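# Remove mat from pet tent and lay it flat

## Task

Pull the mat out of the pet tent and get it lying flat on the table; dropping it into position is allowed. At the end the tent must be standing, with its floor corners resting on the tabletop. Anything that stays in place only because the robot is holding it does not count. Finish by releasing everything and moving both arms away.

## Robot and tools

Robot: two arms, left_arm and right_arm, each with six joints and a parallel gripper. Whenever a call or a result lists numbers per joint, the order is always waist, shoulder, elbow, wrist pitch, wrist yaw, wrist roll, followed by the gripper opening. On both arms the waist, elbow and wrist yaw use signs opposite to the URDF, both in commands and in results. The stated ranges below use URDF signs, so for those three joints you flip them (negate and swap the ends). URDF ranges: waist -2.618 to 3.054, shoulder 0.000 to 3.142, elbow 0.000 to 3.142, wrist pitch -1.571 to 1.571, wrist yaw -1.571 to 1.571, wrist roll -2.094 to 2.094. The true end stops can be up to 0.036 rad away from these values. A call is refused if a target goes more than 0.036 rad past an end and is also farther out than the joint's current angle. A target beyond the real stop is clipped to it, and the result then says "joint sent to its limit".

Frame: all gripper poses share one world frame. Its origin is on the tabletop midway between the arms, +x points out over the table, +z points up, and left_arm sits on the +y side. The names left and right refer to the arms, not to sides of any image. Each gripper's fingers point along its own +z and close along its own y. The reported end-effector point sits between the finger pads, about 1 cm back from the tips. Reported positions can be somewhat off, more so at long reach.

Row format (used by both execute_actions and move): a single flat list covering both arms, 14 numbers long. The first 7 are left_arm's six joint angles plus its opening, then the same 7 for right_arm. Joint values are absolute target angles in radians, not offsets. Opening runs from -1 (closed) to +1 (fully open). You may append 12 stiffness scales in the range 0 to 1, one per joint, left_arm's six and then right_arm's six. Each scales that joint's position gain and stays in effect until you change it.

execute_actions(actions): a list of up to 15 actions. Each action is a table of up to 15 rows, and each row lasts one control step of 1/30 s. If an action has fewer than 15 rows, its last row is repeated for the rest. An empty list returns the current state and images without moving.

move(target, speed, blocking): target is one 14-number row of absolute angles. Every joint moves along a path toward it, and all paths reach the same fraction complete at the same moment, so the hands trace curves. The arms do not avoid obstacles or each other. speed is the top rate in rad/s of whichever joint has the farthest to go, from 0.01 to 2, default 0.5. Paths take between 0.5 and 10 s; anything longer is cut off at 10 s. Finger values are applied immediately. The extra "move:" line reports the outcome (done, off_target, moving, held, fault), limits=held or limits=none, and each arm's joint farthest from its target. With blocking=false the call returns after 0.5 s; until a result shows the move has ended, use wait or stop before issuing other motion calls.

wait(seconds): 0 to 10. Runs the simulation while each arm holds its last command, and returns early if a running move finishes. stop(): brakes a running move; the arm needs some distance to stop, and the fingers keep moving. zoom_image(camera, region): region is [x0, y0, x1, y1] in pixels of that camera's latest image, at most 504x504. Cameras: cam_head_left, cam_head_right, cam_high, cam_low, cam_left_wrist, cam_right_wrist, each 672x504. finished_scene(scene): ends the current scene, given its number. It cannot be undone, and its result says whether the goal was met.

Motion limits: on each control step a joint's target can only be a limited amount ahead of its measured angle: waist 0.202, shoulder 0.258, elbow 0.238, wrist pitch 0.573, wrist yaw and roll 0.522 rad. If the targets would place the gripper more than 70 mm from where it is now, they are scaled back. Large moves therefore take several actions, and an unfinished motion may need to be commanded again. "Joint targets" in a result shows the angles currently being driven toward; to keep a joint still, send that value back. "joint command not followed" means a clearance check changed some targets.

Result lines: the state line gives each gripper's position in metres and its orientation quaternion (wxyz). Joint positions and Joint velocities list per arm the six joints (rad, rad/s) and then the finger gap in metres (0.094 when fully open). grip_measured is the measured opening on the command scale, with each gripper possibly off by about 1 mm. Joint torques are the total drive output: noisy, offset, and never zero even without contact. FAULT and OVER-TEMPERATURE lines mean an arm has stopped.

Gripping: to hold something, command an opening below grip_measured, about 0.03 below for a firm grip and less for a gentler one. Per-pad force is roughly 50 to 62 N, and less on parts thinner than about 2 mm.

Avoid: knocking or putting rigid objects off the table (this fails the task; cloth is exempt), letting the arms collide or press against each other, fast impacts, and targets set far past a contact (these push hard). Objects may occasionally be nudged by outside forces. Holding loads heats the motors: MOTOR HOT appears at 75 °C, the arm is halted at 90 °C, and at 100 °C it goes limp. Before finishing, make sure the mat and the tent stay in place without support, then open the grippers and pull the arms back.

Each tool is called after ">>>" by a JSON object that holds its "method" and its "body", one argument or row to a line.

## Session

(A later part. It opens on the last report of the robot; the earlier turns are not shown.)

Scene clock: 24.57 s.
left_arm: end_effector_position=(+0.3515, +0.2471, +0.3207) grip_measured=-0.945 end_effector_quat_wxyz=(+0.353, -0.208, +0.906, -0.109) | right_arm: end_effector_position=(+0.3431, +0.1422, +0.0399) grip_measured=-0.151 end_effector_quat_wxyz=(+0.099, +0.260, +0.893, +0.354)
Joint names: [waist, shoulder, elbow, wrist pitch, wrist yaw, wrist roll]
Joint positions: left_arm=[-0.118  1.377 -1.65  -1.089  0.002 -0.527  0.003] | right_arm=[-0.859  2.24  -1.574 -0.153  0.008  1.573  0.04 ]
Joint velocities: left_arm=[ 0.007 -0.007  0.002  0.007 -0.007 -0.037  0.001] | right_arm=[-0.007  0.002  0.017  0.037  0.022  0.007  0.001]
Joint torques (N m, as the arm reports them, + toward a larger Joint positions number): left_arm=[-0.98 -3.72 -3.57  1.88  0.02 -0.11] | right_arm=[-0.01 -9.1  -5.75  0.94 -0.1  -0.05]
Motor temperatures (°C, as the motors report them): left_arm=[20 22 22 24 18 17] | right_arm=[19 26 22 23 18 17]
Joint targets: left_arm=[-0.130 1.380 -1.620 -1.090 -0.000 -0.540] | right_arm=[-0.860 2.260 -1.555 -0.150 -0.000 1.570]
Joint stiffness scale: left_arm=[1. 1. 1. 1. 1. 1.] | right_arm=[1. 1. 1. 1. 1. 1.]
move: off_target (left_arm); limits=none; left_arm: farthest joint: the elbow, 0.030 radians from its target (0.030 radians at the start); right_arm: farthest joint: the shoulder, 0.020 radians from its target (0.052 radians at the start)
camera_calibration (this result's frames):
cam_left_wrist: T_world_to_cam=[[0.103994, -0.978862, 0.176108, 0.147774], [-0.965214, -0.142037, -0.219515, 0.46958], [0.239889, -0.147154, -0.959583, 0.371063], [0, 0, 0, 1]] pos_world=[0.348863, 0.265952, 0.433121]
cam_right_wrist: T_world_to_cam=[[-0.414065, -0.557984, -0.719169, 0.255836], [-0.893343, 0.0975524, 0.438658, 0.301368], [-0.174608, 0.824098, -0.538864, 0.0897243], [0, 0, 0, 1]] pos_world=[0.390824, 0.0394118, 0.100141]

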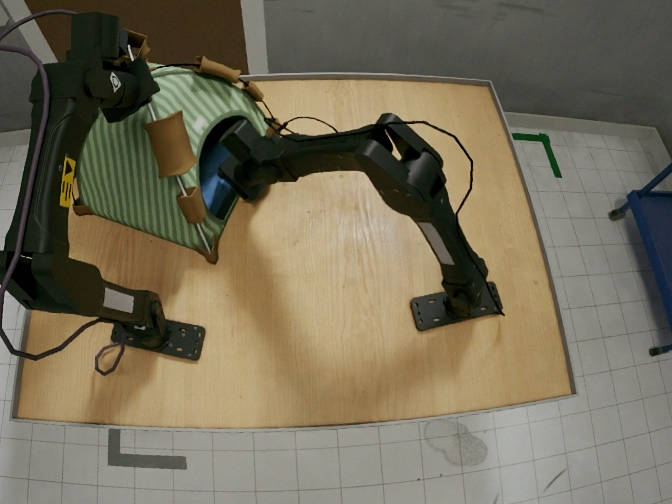

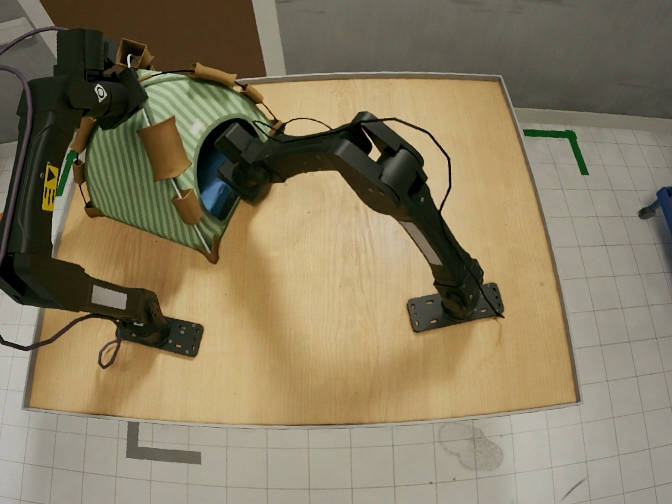

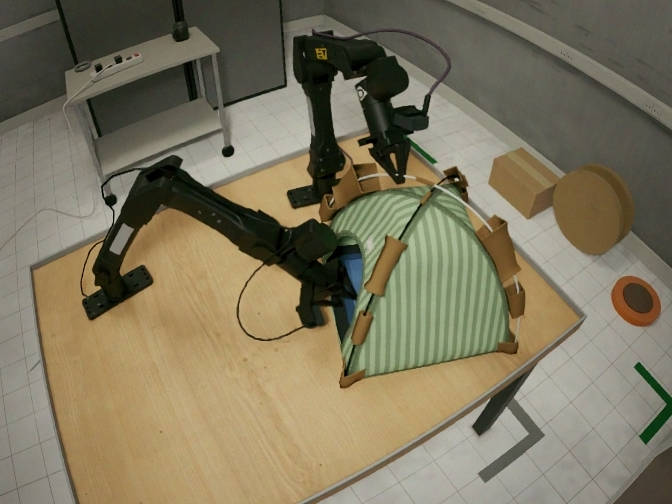

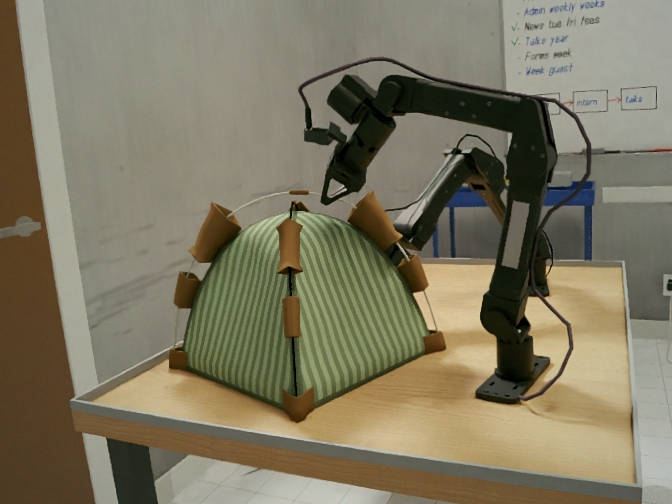

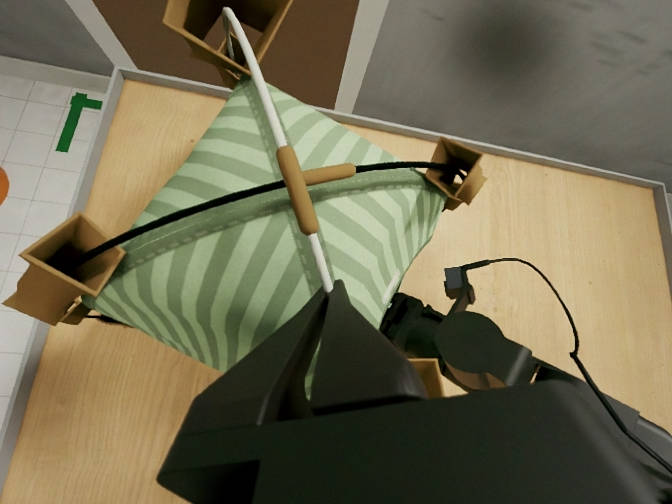

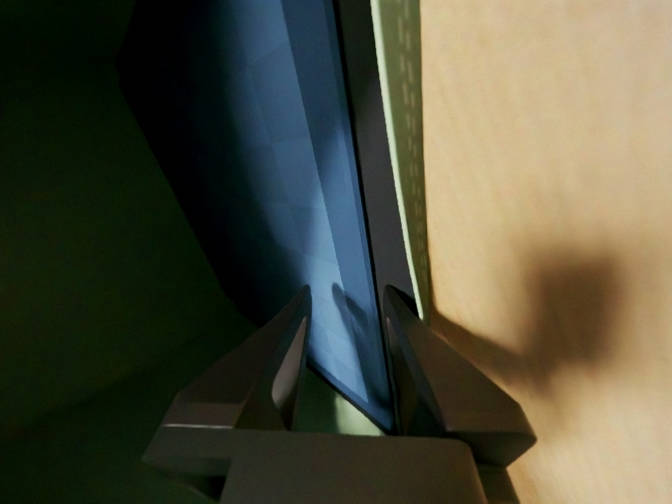

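>>> {"method": "move", "body": {
  "target": [-0.13,1.38,-1.62,-1.09,0,-0.54,-0.97,-0.865,2.37,-1.74,-0.23,0,1.57,-0.15],
  "speed": 0.12
}}

>>> {"method": "zoom_image", "body": {
  "camera": "cam_right_wrist",
  "region": [260,200,500,440]
}}

Scene clock: 26.37 s.
left_arm: end_effector_position=(+0.3528, +0.2470, +0.3220) grip_measured=-0.945 end_effector_quat_wxyz=(+0.355, -0.211, +0.904, -0.111) | right_arm: end_effector_position=(+0.3554, +0.1614, +0.0394) grip_measured=-0.151 end_effector_quat_wxyz=(+0.099, +0.260, +0.893, +0.353)
Joint names: [waist, shoulder, elbow, wrist pitch, wrist yaw, wrist roll]
Joint positions: left_arm=[-0.118  1.377 -1.65  -1.081  0.002 -0.534  0.003] | right_arm=[-0.859  2.325 -1.721 -0.216  0.008  1.573  0.04 ]
Joint velocities: left_arm=[-0.002  0.017  0.007 -0.051  0.066 -0.037 -0.001] | right_arm=[ 0.017 -0.012 -0.012 -0.022  0.037 -0.051 -0.   ]
Joint torques (N m, as the arm reports them, + toward a larger Joint positions number): left_arm=[-1.11 -3.82 -3.47  1.84  0.01 -0.02] | right_arm=[-0.37 -8.03 -9.37  0.8  -0.09 -0.05]
Motor temperatures (°C, as the motors report them): left_arm=[20 22 22 24 18 17] | right_arm=[19 26 22 23 18 17]
Joint targets: left_arm=[-0.130 1.380 -1.620 -1.090 -0.000 -0.540] | right_arm=[-0.865 2.370 -1.740 -0.230 -0.000 1.570]
Joint stiffness scale: left_arm=[1. 1. 1. 1. 1. 1.] | right_arm=[1. 1. 1. 1. 1. 1.]
move: off_target (left_arm, right_arm); limits=none; left_arm: farthest joint: the elbow, 0.030 radians from its target (0.030 radians at the start); right_arm: farthest joint: the shoulder, 0.045 radians from its target (0.130 radians at the start)
camera_calibration (this result's frames):
cam_left_wrist: T_world_to_cam=[[0.108179, -0.977236, 0.1825, 0.143386], [-0.962889, -0.14866, -0.225268, 0.473764], [0.24727, -0.151358, -0.957052, 0.369545], [0, 0, 0, 1]] pos_world=[0.349293, 0.266486, 0.434229]
cam_right_wrist: T_world_to_cam=[[-0.414507, -0.558678, -0.718375, 0.271529], [-0.893073, 0.0979758, 0.439114, 0.310474], [-0.17494, 0.823578, -0.539552, 0.0760068], [0, 0, 0, 1]] pos_world=[0.403123, 0.0586805, 0.0997357]

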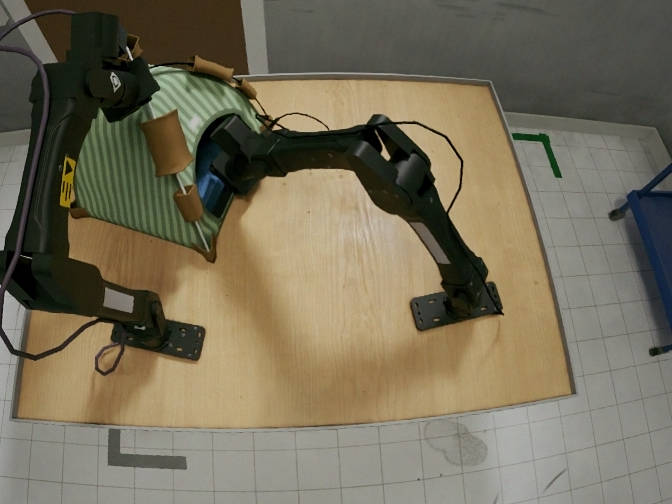

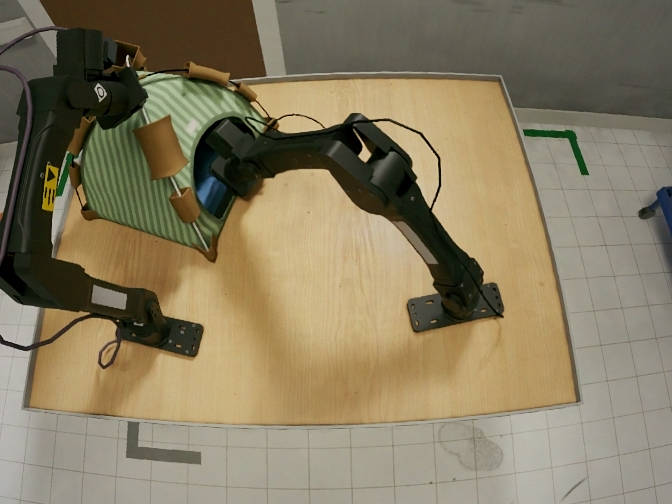

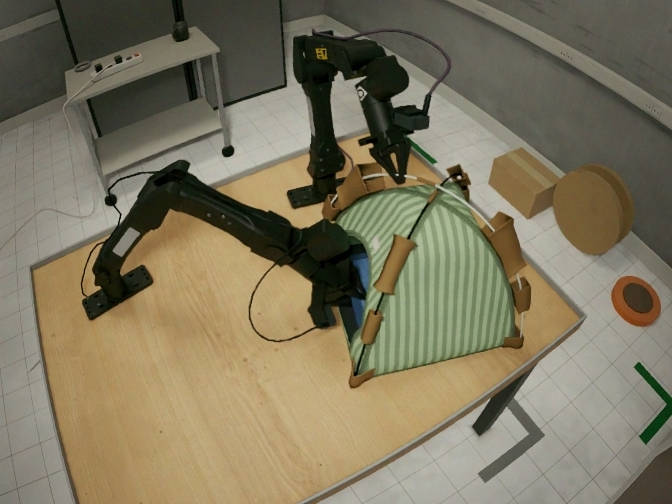

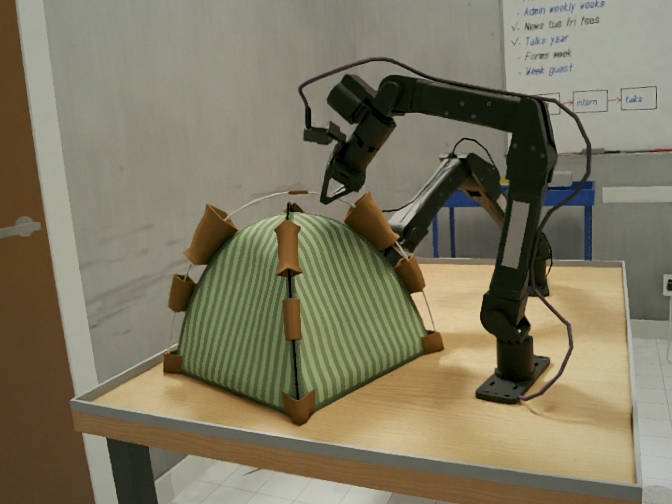

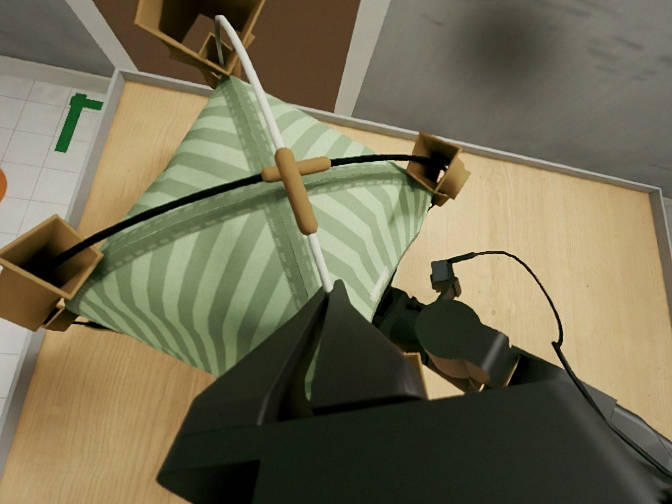

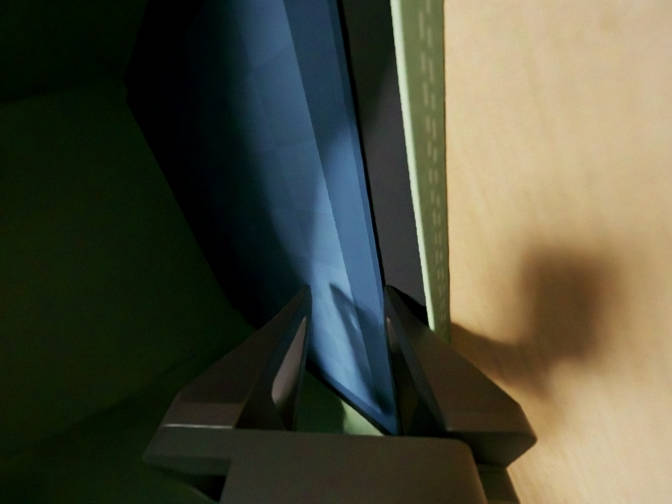

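Region (260, 200, 500, 440) of cam_right_wrist's 672x504 image, scaled by 2.100, with more detail than that image has.

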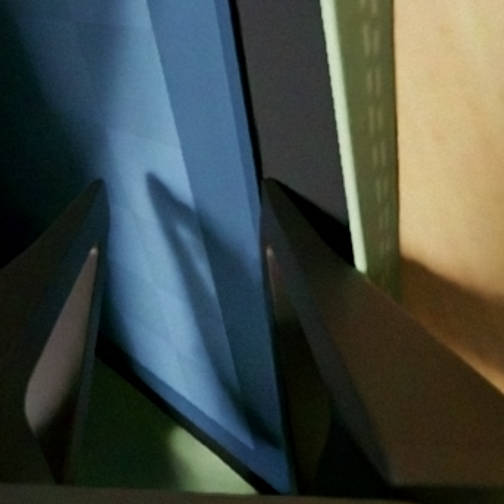

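>>> {"method": "execute_actions", "body": {
  "actions": [
    [[-0.13,1.38,-1.61,-1.10,0,-0.54,-0.97,-0.865,2.372,-1.74,-0.23,0,1.57,-0.25],[-0.13,1.38,-1.61,-1.10,0,-0.54,-0.97,-0.865,2.372,-1.74,-0.23,0,1.57,-0.25],[-0.13,1.38,-1.61,-1.10,0,-0.54,-0.97,-0.865,2.372,-1.74,-0.23,0,1.57,-0.25],[-0.13,1.38,-1.61,-1.10,0,-0.54,-0.97,-0.865,2.372,-1.74,-0.23,0,1.57,-0.25],[-0.13,1.38,-1.61,-1.10,0,-0.54,-0.97,-0.865,2.372,-1.74,-0.23,0,1.57,-0.25],[-0.13,1.38,-1.61,-1.10,0,-0.54,-0.97,-0.865,2.372,-1.74,-0.23,0,1.57,-0.25],[-0.13,1.38,-1.61,-1.10,0,-0.54,-0.97,-0.865,2.375,-1.74,-0.23,0,1.57,-0.35]],
    [[-0.13,1.38,-1.61,-1.10,0,-0.54,-0.97,-0.865,2.38,-1.74,-0.22,0,1.57,-0.47]],
    [[-0.13,1.38,-1.61,-1.10,0,-0.54,-0.97,-0.865,2.385,-1.74,-0.215,0,1.57,-0.59]],
    [[-0.13,1.38,-1.61,-1.10,0,-0.54,-0.97,-0.865,2.39,-1.74,-0.21,0,1.57,-0.70]],
    [[-0.13,1.38,-1.61,-1.10,0,-0.54,-0.97,-0.865,2.39,-1.74,-0.21,0,1.57,-0.80]],
    [[-0.13,1.38,-1.61,-1.10,0,-0.54,-0.97,-0.865,2.39,-1.74,-0.21,0,1.57,-0.88]]
  ]
}}

>>> {"method": "zoom_image", "body": {
  "camera": "cam_right_wrist",
  "region": [260,200,500,440]
}}

Scene clock: 29.67 s.
left_arm: end_effector_position=(+0.3546, +0.2481, +0.3201) grip_measured=-0.945 end_effector_quat_wxyz=(+0.356, -0.215, +0.902, -0.112) | right_arm: end_effector_position=(+0.3545, +0.1600, +0.0288) grip_measured=-0.871 end_effector_quat_wxyz=(+0.097, +0.261, +0.896, +0.345)
Joint names: [waist, shoulder, elbow, wrist pitch, wrist yaw, wrist roll]
Joint positions: left_arm=[-0.122  1.377 -1.64  -1.068  0.002 -0.54   0.003] | right_arm=[-0.859  2.343 -1.721 -0.216  0.008  1.573  0.006]
Joint velocities: left_arm=[-0.007 -0.017  0.002 -0.007  0.022  0.022 -0.001] | right_arm=[-0.002  0.007  0.002 -0.007 -0.051 -0.081 -0.001]
Joint torques (N m, as the arm reports them, + toward a larger Joint positions number): left_arm=[-0.86 -3.63 -3.47  1.48 -0.01 -0.02] | right_arm=[-0.35 -7.93 -9.31  0.97 -0.09 -0.04]
Motor temperatures (°C, as the motors report them): left_arm=[20 22 22 24 18 17] | right_arm=[19 26 23 23 18 17]
Joint targets: left_arm=[-0.130 1.380 -1.610 -1.100 0.000 -0.540] | right_arm=[-0.865 2.390 -1.740 -0.210 0.000 1.570]
Joint stiffness scale: left_arm=[1. 1. 1. 1. 1. 1.] | right_arm=[1. 1. 1. 1. 1. 1.]
camera_calibration (this result's frames):
cam_left_wrist: T_world_to_cam=[[0.114854, -0.975706, 0.186562, 0.140561], [-0.961234, -0.156551, -0.226981, 0.477225], [0.250673, -0.153261, -0.955863, 0.36632], [0, 0, 0, 1]] pos_world=[0.350755, 0.267998, 0.43225]
cam_right_wrist: T_world_to_cam=[[-0.421666, -0.569894, -0.705279, 0.266705], [-0.88862, 0.104953, 0.446474, 0.311569], [-0.180422, 0.814988, -0.550674, 0.0749109], [0, 0, 0, 1]] pos_world=[0.402843, 0.0582418, 0.090245]

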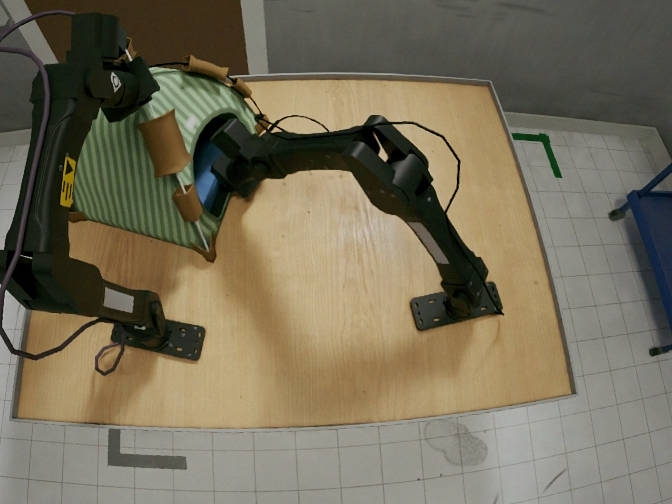

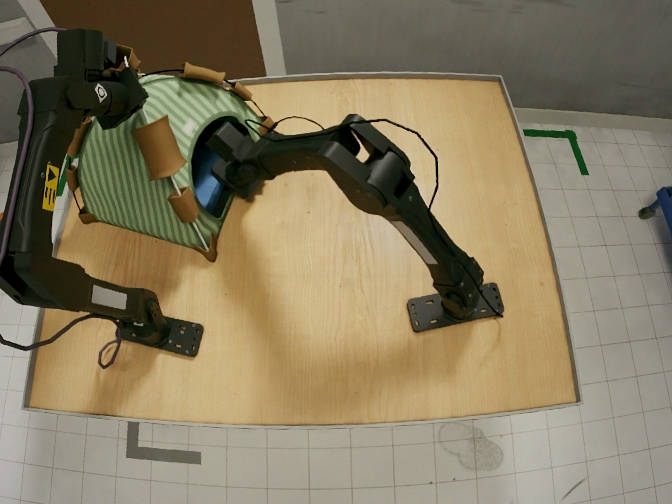

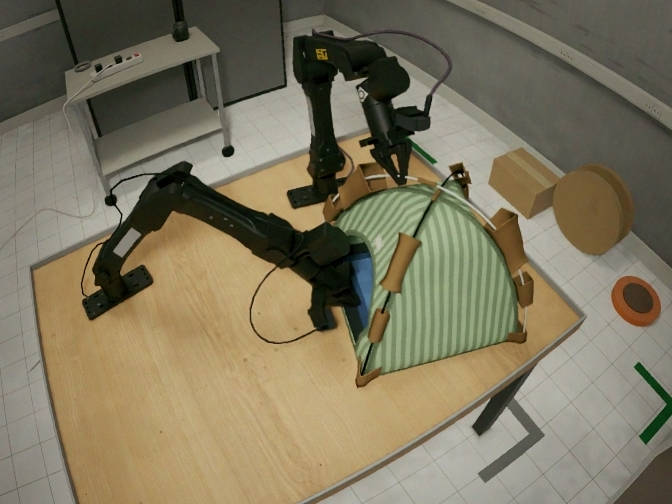

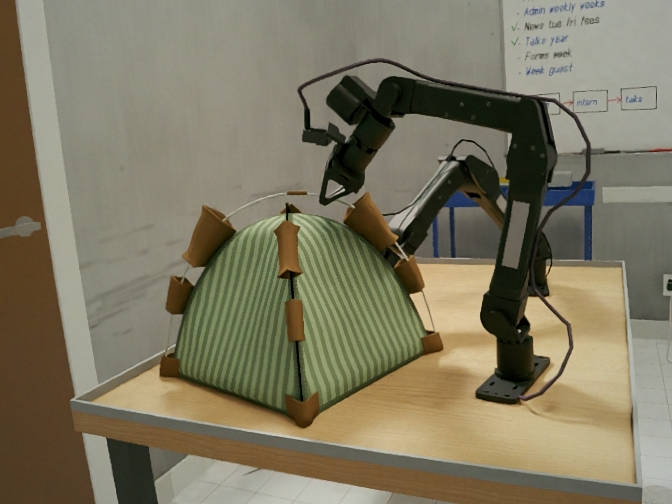

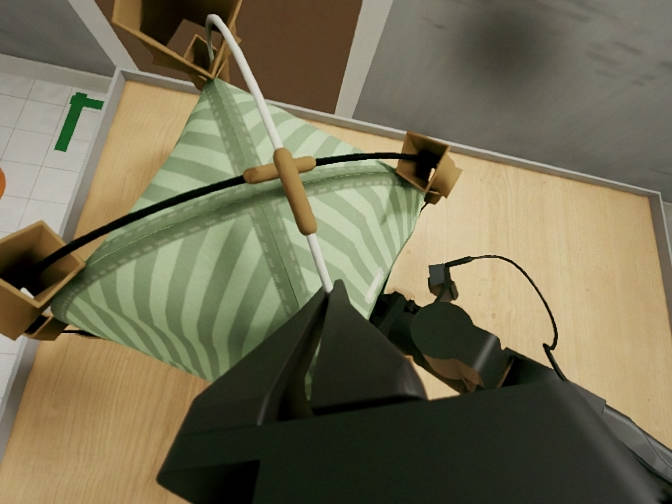

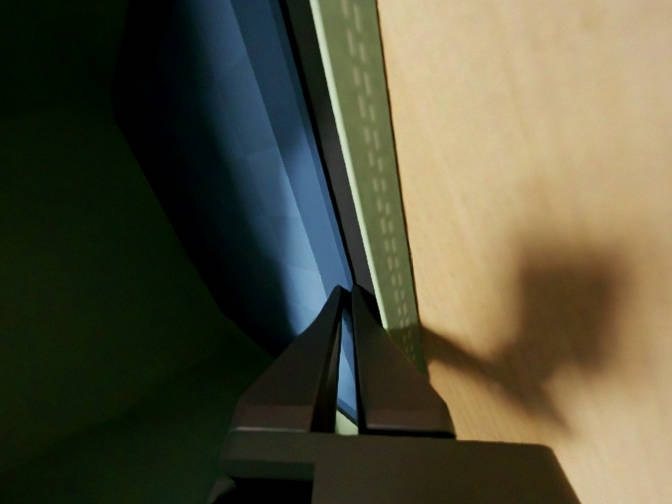

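Region (260, 200, 500, 440) of cam_right_wrist's 672x504 image, scaled by 2.100, with more detail than that image has.

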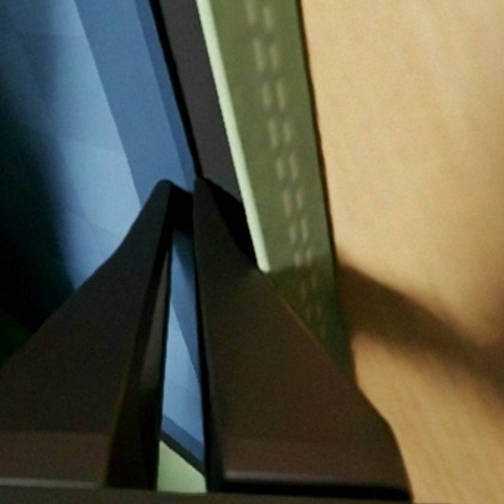

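>>> {"method": "move", "body": {
  "target": [-0.13,1.38,-1.61,-1.10,0,-0.54,-0.97,-0.865,2.27,-1.665,-0.10,0,1.57,-0.89],
  "speed": 0.05
}}

>>> {"method": "zoom_image", "body": {
  "camera": "cam_right_wrist",
  "region": [260,200,500,440]
}}

Scene clock: 32.57 s.
left_arm: end_effector_position=(+0.3560, +0.2480, +0.3214) grip_measured=-0.945 end_effector_quat_wxyz=(+0.360, -0.216, +0.901, -0.113) | right_arm: end_effector_position=(+0.3546, +0.1603, +0.0412) grip_measured=-0.888 end_effector_quat_wxyz=(+0.103, +0.259, +0.888, +0.366)
Joint names: [waist, shoulder, elbow, wrist pitch, wrist yaw, wrist roll]
Joint positions: left_arm=[-0.122  1.377 -1.64  -1.06   0.002 -0.542  0.003] | right_arm=[-0.859  2.305 -1.671 -0.157  0.008  1.573  0.005]
Joint velocities: left_arm=[ 0.012  0.017 -0.012 -0.022  0.051 -0.037 -0.001] | right_arm=[ 0.002  0.002 -0.007 -0.007 -0.037  0.007  0.001]
Joint torques (N m, as the arm reports them, + toward a larger Joint positions number): left_arm=[-0.89 -3.72 -3.57  1.46  0.    0.07] | right_arm=[ -0.36 -13.37  -7.05   1.45  -0.1   -0.05]
Motor temperatures (°C, as the motors report them): left_arm=[20 22 22 24 18 17] | right_arm=[19 27 22 24 18 17]
Joint targets: left_arm=[-0.130 1.380 -1.610 -1.100 -0.000 -0.540] | right_arm=[-0.865 2.270 -1.665 -0.100 -0.000 1.570]
Joint stiffness scale: left_arm=[1. 1. 1. 1. 1. 1.] | right_arm=[1. 1. 1. 1. 1. 1.]
move: off_target (left_arm, right_arm); limits=none; left_arm: farthest joint: the wrist pitch, 0.040 radians from its target (0.032 radians at the start); right_arm: farthest joint: the wrist pitch, 0.057 radians from its target (0.116 radians at the start)
camera_calibration (this result's frames):
cam_left_wrist: T_world_to_cam=[[0.115317, -0.975032, 0.189775, 0.138696], [-0.959209, -0.158948, -0.233782, 0.480876], [0.258109, -0.155075, -0.953589, 0.364297], [0, 0, 0, 1]] pos_world=[0.351238, 0.268161, 0.433488]
cam_right_wrist: T_world_to_cam=[[-0.402995, -0.540641, -0.738446, 0.265697], [-0.899919, 0.0872495, 0.427238, 0.313769], [-0.166553, 0.836717, -0.521694, 0.0719942], [0, 0, 0, 1]] pos_world=[0.401432, 0.0560317, 0.0997077]

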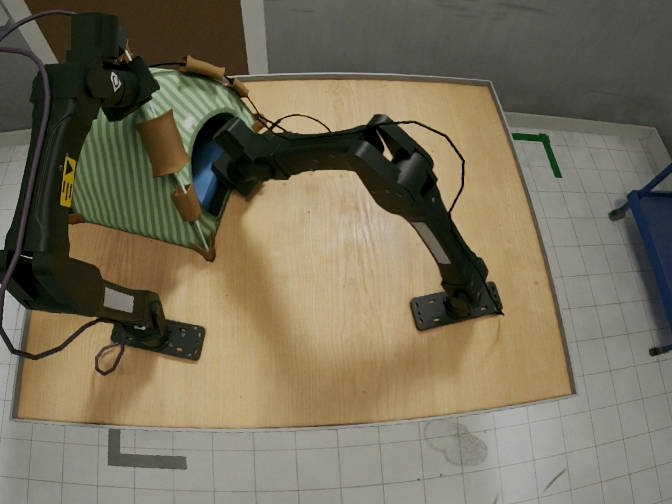

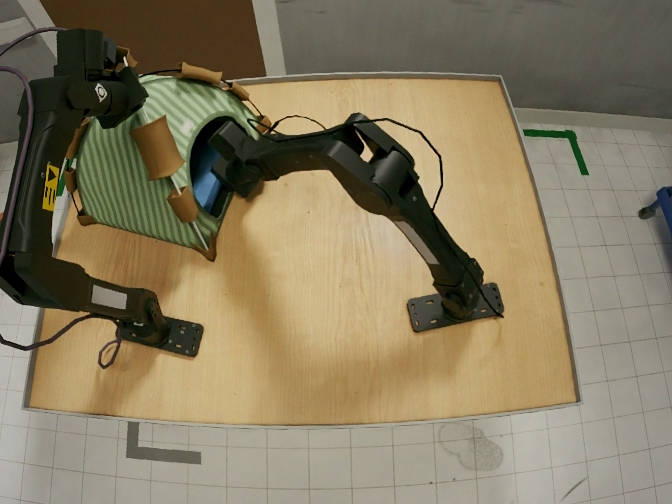

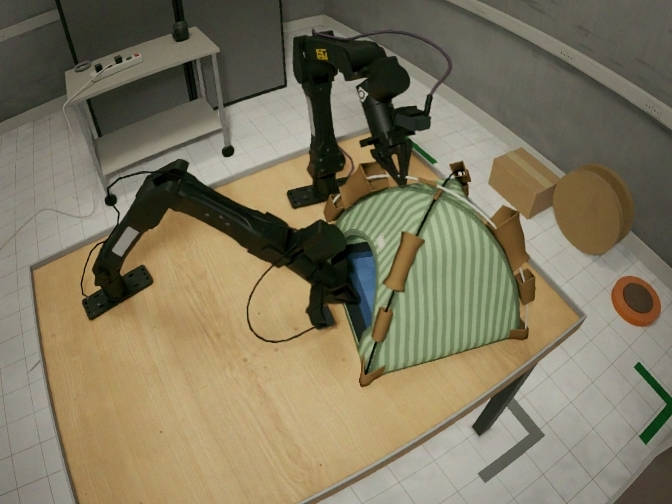

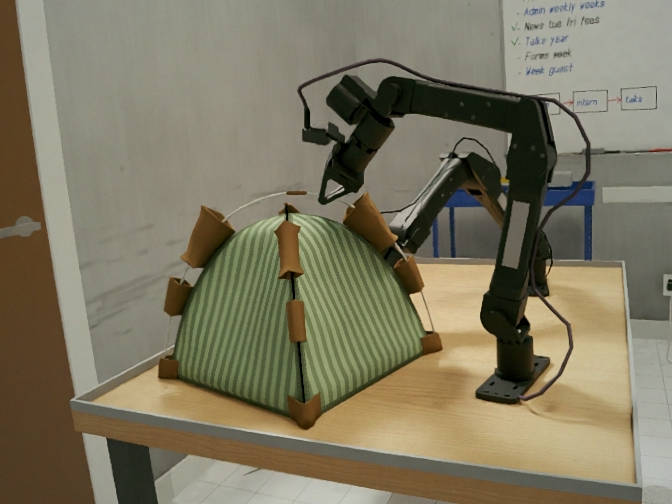

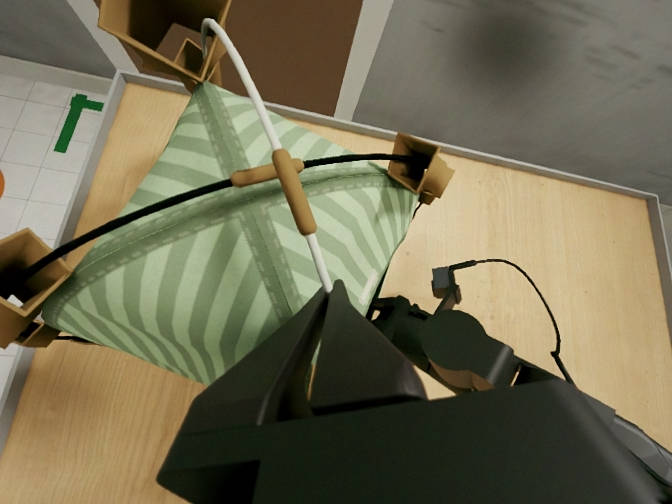

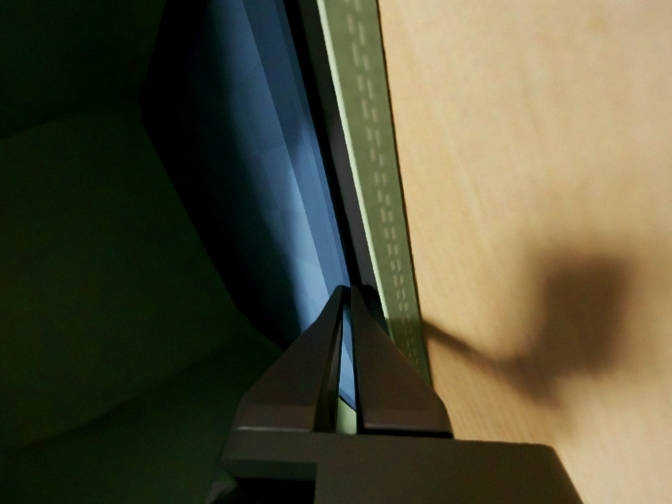

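Region (260, 200, 500, 440) of cam_right_wrist's 672x504 image, scaled by 2.100, with more detail than that image has.

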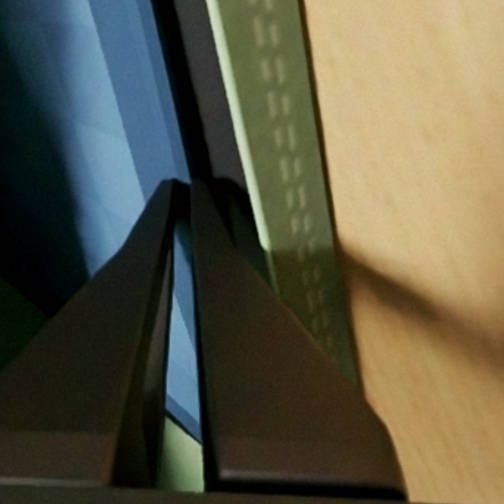

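>>> {"method": "execute_actions", "body": {
  "actions": [
    [[-0.13,1.38,-1.61,-1.10,0,-0.54,-0.97,-0.865,2.266,-1.654,-0.078,0,1.57,-0.89],[-0.13,1.38,-1.61,-1.10,0,-0.54,-0.97,-0.865,2.266,-1.654,-0.078,0,1.57,-0.89],[-0.13,1.38,-1.61,-1.10,0,-0.54,-0.97,-0.865,2.266,-1.654,-0.078,0,1.57,-0.89],[-0.13,1.38,-1.61,-1.10,0,-0.54,-0.97,-0.865,2.266,-1.654,-0.078,0,1.57,-0.89],[-0.13,1.38,-1.61,-1.10,0,-0.54,-0.97,-0.865,2.266,-1.654,-0.078,0,1.57,-0.89],[-0.13,1.38,-1.61,-1.10,0,-0.54,-0.97,-0.865,2.266,-1.654,-0.078,0,1.57,-0.89],[-0.13,1.38,-1.61,-1.10,0,-0.54,-0.97,-0.865,2.262,-1.64,-0.055,0,1.57,-0.89]],
    [[-0.13,1.38,-1.61,-1.10,0,-0.54,-0.97,-0.865,2.254,-1.613,-0.01,0,1.57,-0.89]],
    [[-0.13,1.38,-1.61,-1.10,0,-0.54,-0.97,-0.865,2.246,-1.587,0.035,0,1.57,-0.89]],
    [[-0.13,1.38,-1.61,-1.10,0,-0.54,-0.97,-0.865,2.238,-1.56,0.08,0,1.57,-0.89]],
    [[-0.13,1.38,-1.61,-1.10,0,-0.54,-0.97,-0.865,2.23,-1.534,0.125,0,1.57,-0.89]],
    [[-0.13,1.38,-1.61,-1.10,0,-0.54,-0.97,-0.865,2.222,-1.508,0.17,0,1.57,-0.89]],
    [[-0.13,1.38,-1.61,-1.10,0,-0.54,-0.97,-0.865,2.214,-1.482,0.215,0,1.57,-0.89]],
    [[-0.13,1.38,-1.61,-1.10,0,-0.54,-0.97,-0.865,2.206,-1.456,0.26,0,1.57,-0.89]]
  ]
}}

>>> {"method": "zoom_image", "body": {
  "camera": "cam_right_wrist",
  "region": [260,200,500,440]
}}

Scene clock: 51.80 s.
left_arm: end_effector_position=(+0.3560, +0.2483, +0.3213) grip_measured=-0.945 end_effector_quat_wxyz=(+0.359, -0.218, +0.900, -0.113) | right_arm: end_effector_position=(+0.3578, +0.1653, +0.0635) grip_measured=-0.888 end_effector_quat_wxyz=(+0.131, +0.245, +0.841, +0.464)
Joint names: [waist, shoulder, elbow, wrist pitch, wrist yaw, wrist roll]
Joint positions: left_arm=[-0.122  1.377 -1.64  -1.061  0.004 -0.546  0.003] | right_arm=[-0.859  2.24  -1.463  0.213  0.008  1.573  0.005]
Joint velocities: left_arm=[ 0.007 -0.012  0.002 -0.022 -0.007  0.066 -0.001] | right_arm=[ 0.007 -0.012  0.002 -0.095 -0.007  0.051 -0.002]
Joint torques (N m, as the arm reports them, + toward a larger Joint positions number): left_arm=[-0.83 -3.93 -3.61  1.48  0.01  0.05] | right_arm=[ -0.36 -12.85  -6.78   1.58  -0.1   -0.04]
Motor temperatures (°C, as the motors report them): left_arm=[20 22 22 23 18 17] | right_arm=[19 31 22 26 18 17]
Joint targets: left_arm=[-0.130 1.380 -1.610 -1.100 -0.000 -0.540] | right_arm=[-0.865 2.206 -1.456 0.260 0.000 1.570]
Joint stiffness scale: left_arm=[1. 1. 1. 1. 1. 1.] | right_arm=[1. 1. 1. 1. 1. 1.]
camera_calibration (this result's frames):
cam_left_wrist: T_world_to_cam=[[0.119379, -0.97421, 0.191476, 0.136787], [-0.958671, -0.163271, -0.233008, 0.481491], [0.258261, -0.155747, -0.953438, 0.364353], [0, 0, 0, 1]] pos_world=[0.351164, 0.26862, 0.433388]
cam_right_wrist: T_world_to_cam=[[-0.304667, -0.386585, -0.870477, 0.233899], [-0.945846, 0.0152934, 0.324254, 0.341555], [-0.112039, 0.922127, -0.370309, 0.0367235], [0, 0, 0, 1]] pos_world=[0.398434, 0.0513347, 0.106452]

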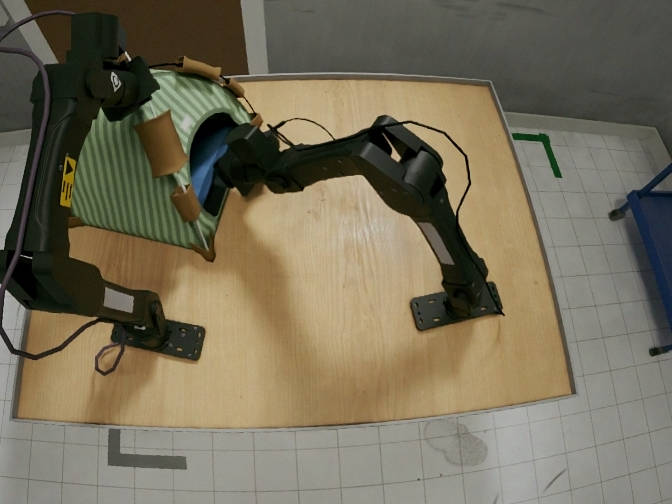

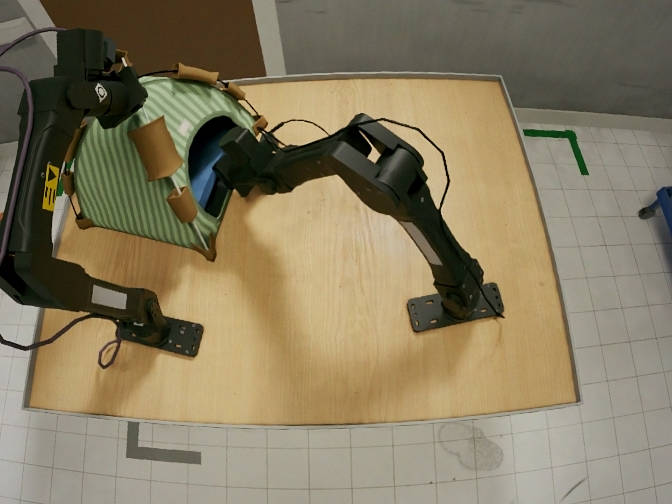

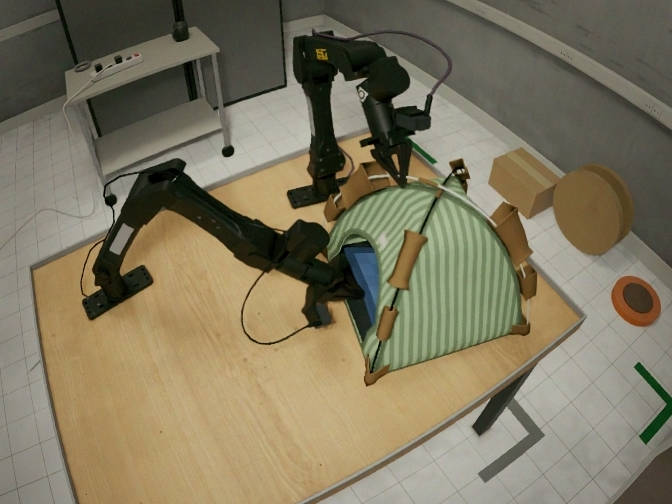

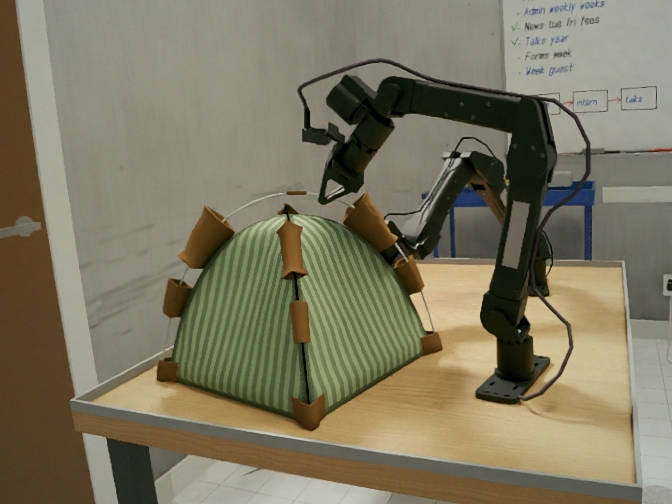

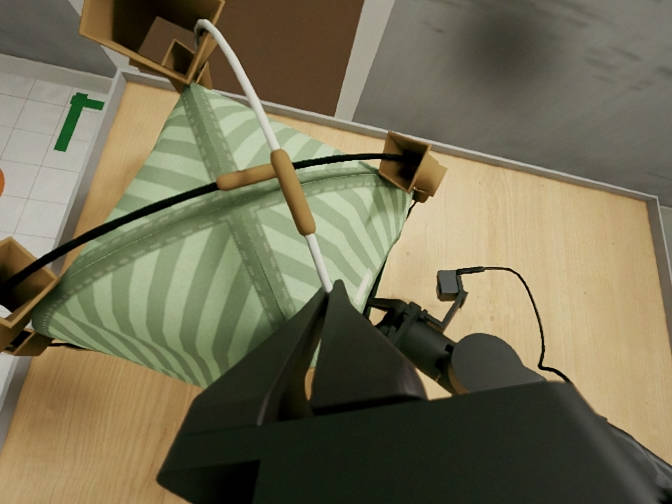

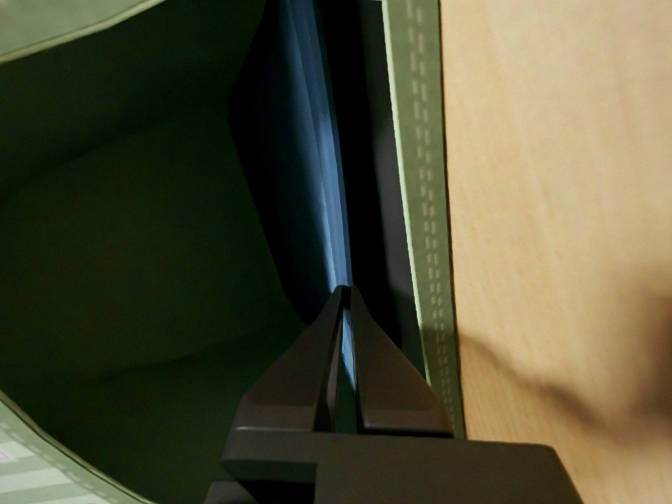

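Region (260, 200, 500, 440) of cam_right_wrist's 672x504 image, scaled by 2.100, with more detail than that image has.

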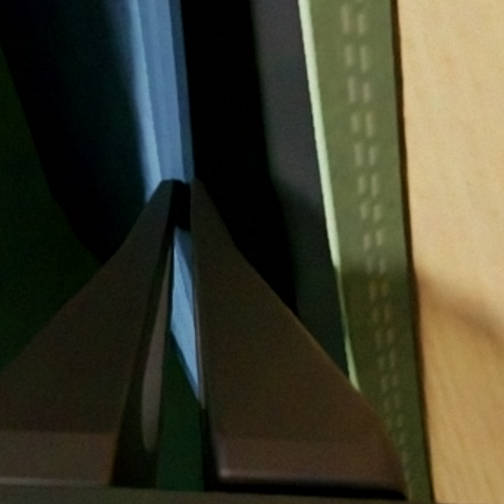

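>>> {"method": "execute_actions", "body": {
  "actions": [
    [[-0.13,1.38,-1.61,-1.10,0,-0.54,-0.97,-0.865,2.206,-1.436,0.313,0,1.57,-0.89]],
    [[-0.13,1.38,-1.61,-1.10,0,-0.54,-0.97,-0.865,2.206,-1.416,0.366,0,1.57,-0.89]],
    [[-0.13,1.38,-1.61,-1.10,0,-0.54,-0.97,-0.865,2.206,-1.396,0.419,0,1.57,-0.89]],
    [[-0.13,1.38,-1.61,-1.10,0,-0.54,-0.97,-0.865,2.206,-1.376,0.472,0,1.57,-0.89]],
    [[-0.13,1.38,-1.61,-1.10,0,-0.54,-0.97,-0.865,2.206,-1.356,0.525,0,1.57,-0.89]],
    [[-0.13,1.38,-1.61,-1.10,0,-0.54,-0.97,-0.865,2.206,-1.336,0.578,0,1.57,-0.89]],
    [[-0.13,1.38,-1.61,-1.10,0,-0.54,-0.97,-0.865,2.206,-1.32,0.63,0,1.57,-0.89]]
  ]
}}

>>> {"method": "zoom_image", "body": {
  "camera": "cam_right_wrist",
  "region": [260,200,500,440]
}}

Scene clock: 55.53 s.
left_arm: end_effector_position=(+0.3560, +0.2483, +0.3213) grip_measured=-0.945 end_effector_quat_wxyz=(+0.359, -0.218, +0.900, -0.113) | right_arm: end_effector_position=(+0.3621, +0.1720, +0.0948) grip_measured=-0.888 end_effector_quat_wxyz=(+0.162, +0.225, +0.774, +0.569)
Joint names: [waist, shoulder, elbow, wrist pitch, wrist yaw, wrist roll]
Joint positions: left_arm=[-0.122  1.377 -1.64  -1.061  0.004 -0.547  0.003] | right_arm=[-0.859  2.239 -1.329  0.604  0.008  1.573  0.005]
Joint velocities: left_arm=[ 0.027 -0.007  0.017 -0.066 -0.007 -0.037 -0.001] | right_arm=[ 0.002 -0.002 -0.007  0.022 -0.007  0.007 -0.001]
Joint torques (N m, as the arm reports them, + toward a larger Joint positions number): left_arm=[-1.   -3.55 -3.8   1.46 -0.04  0.04] | right_arm=[ -0.33 -12.46  -6.28   1.54  -0.09  -0.04]
Motor temperatures (°C, as the motors report them): left_arm=[20 22 22 23 18 17] | right_arm=[19 32 22 27 18 17]
Joint targets: left_arm=[-0.130 1.380 -1.610 -1.100 0.000 -0.540] | right_arm=[-0.865 2.206 -1.320 0.630 -0.000 1.570]
Joint stiffness scale: left_arm=[1. 1. 1. 1. 1. 1.] | right_arm=[1. 1. 1. 1. 1. 1.]
camera_calibration (this result's frames):
cam_left_wrist: T_world_to_cam=[[0.119648, -0.974127, 0.191733, 0.136588], [-0.95863, -0.163595, -0.232947, 0.481538], [0.258287, -0.155929, -0.953401, 0.364378], [0, 0, 0, 1]] pos_world=[0.35116, 0.268649, 0.433383]
cam_right_wrist: T_world_to_cam=[[-0.175722, -0.184561, -0.966985, 0.192742], [-0.981667, -0.0408277, 0.186182, 0.371043], [-0.0738417, 0.981973, -0.174003, -0.0000953155], [0, 0, 0, 1]] pos_world=[0.398103, 0.050815, 0.11728]

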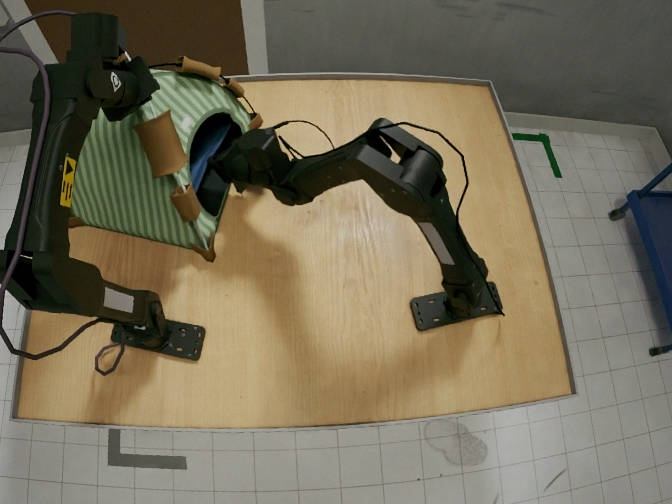

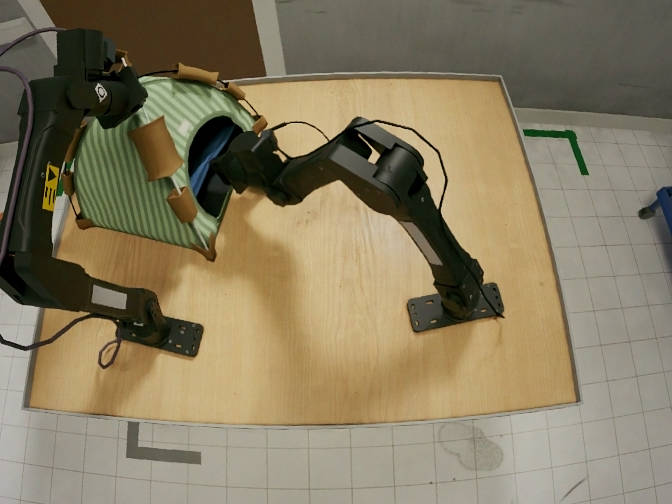

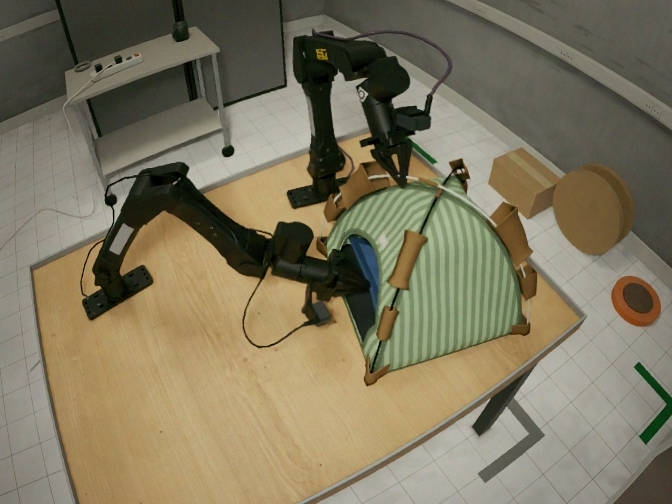

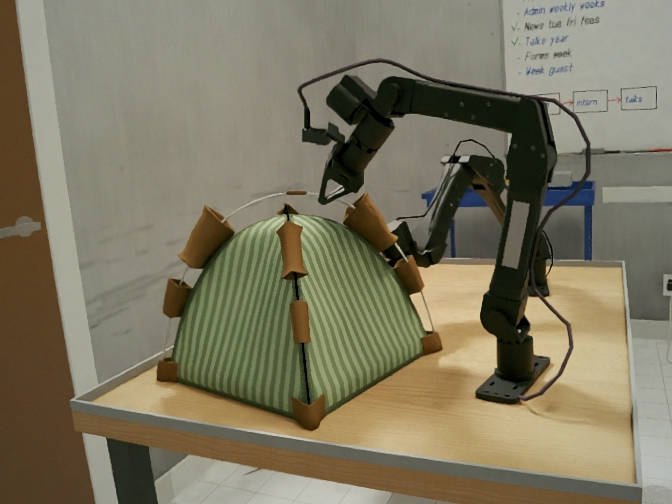

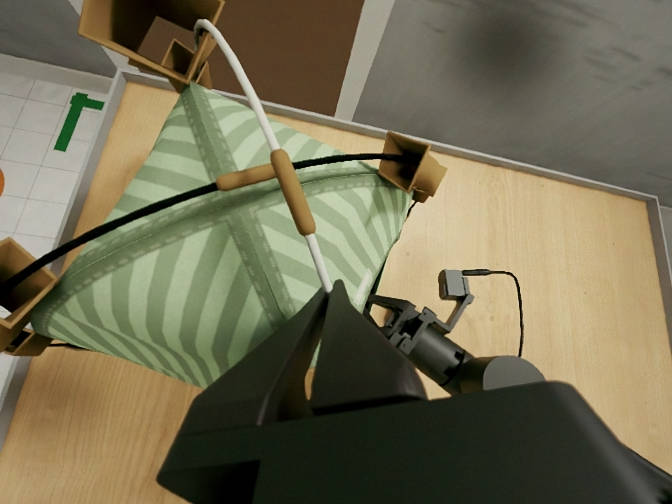

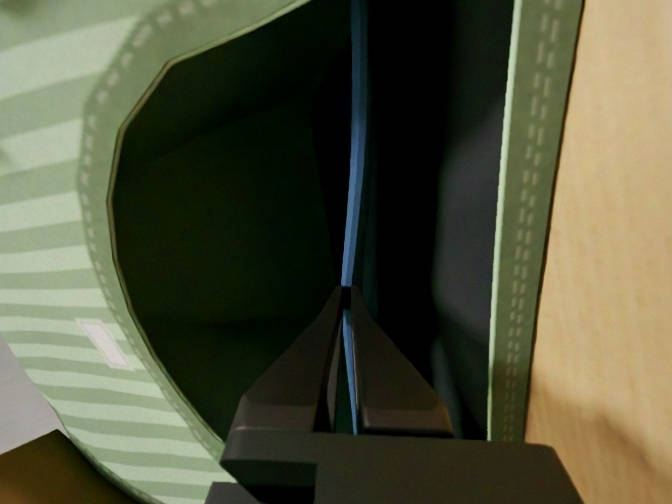

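Region (260, 200, 500, 440) of cam_right_wrist's 672x504 image, scaled by 2.100, with more detail than that image has.

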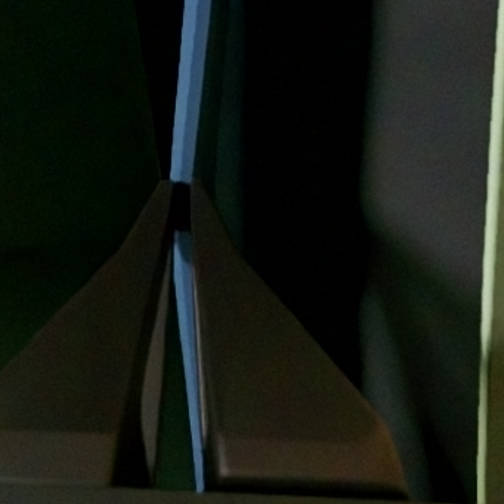

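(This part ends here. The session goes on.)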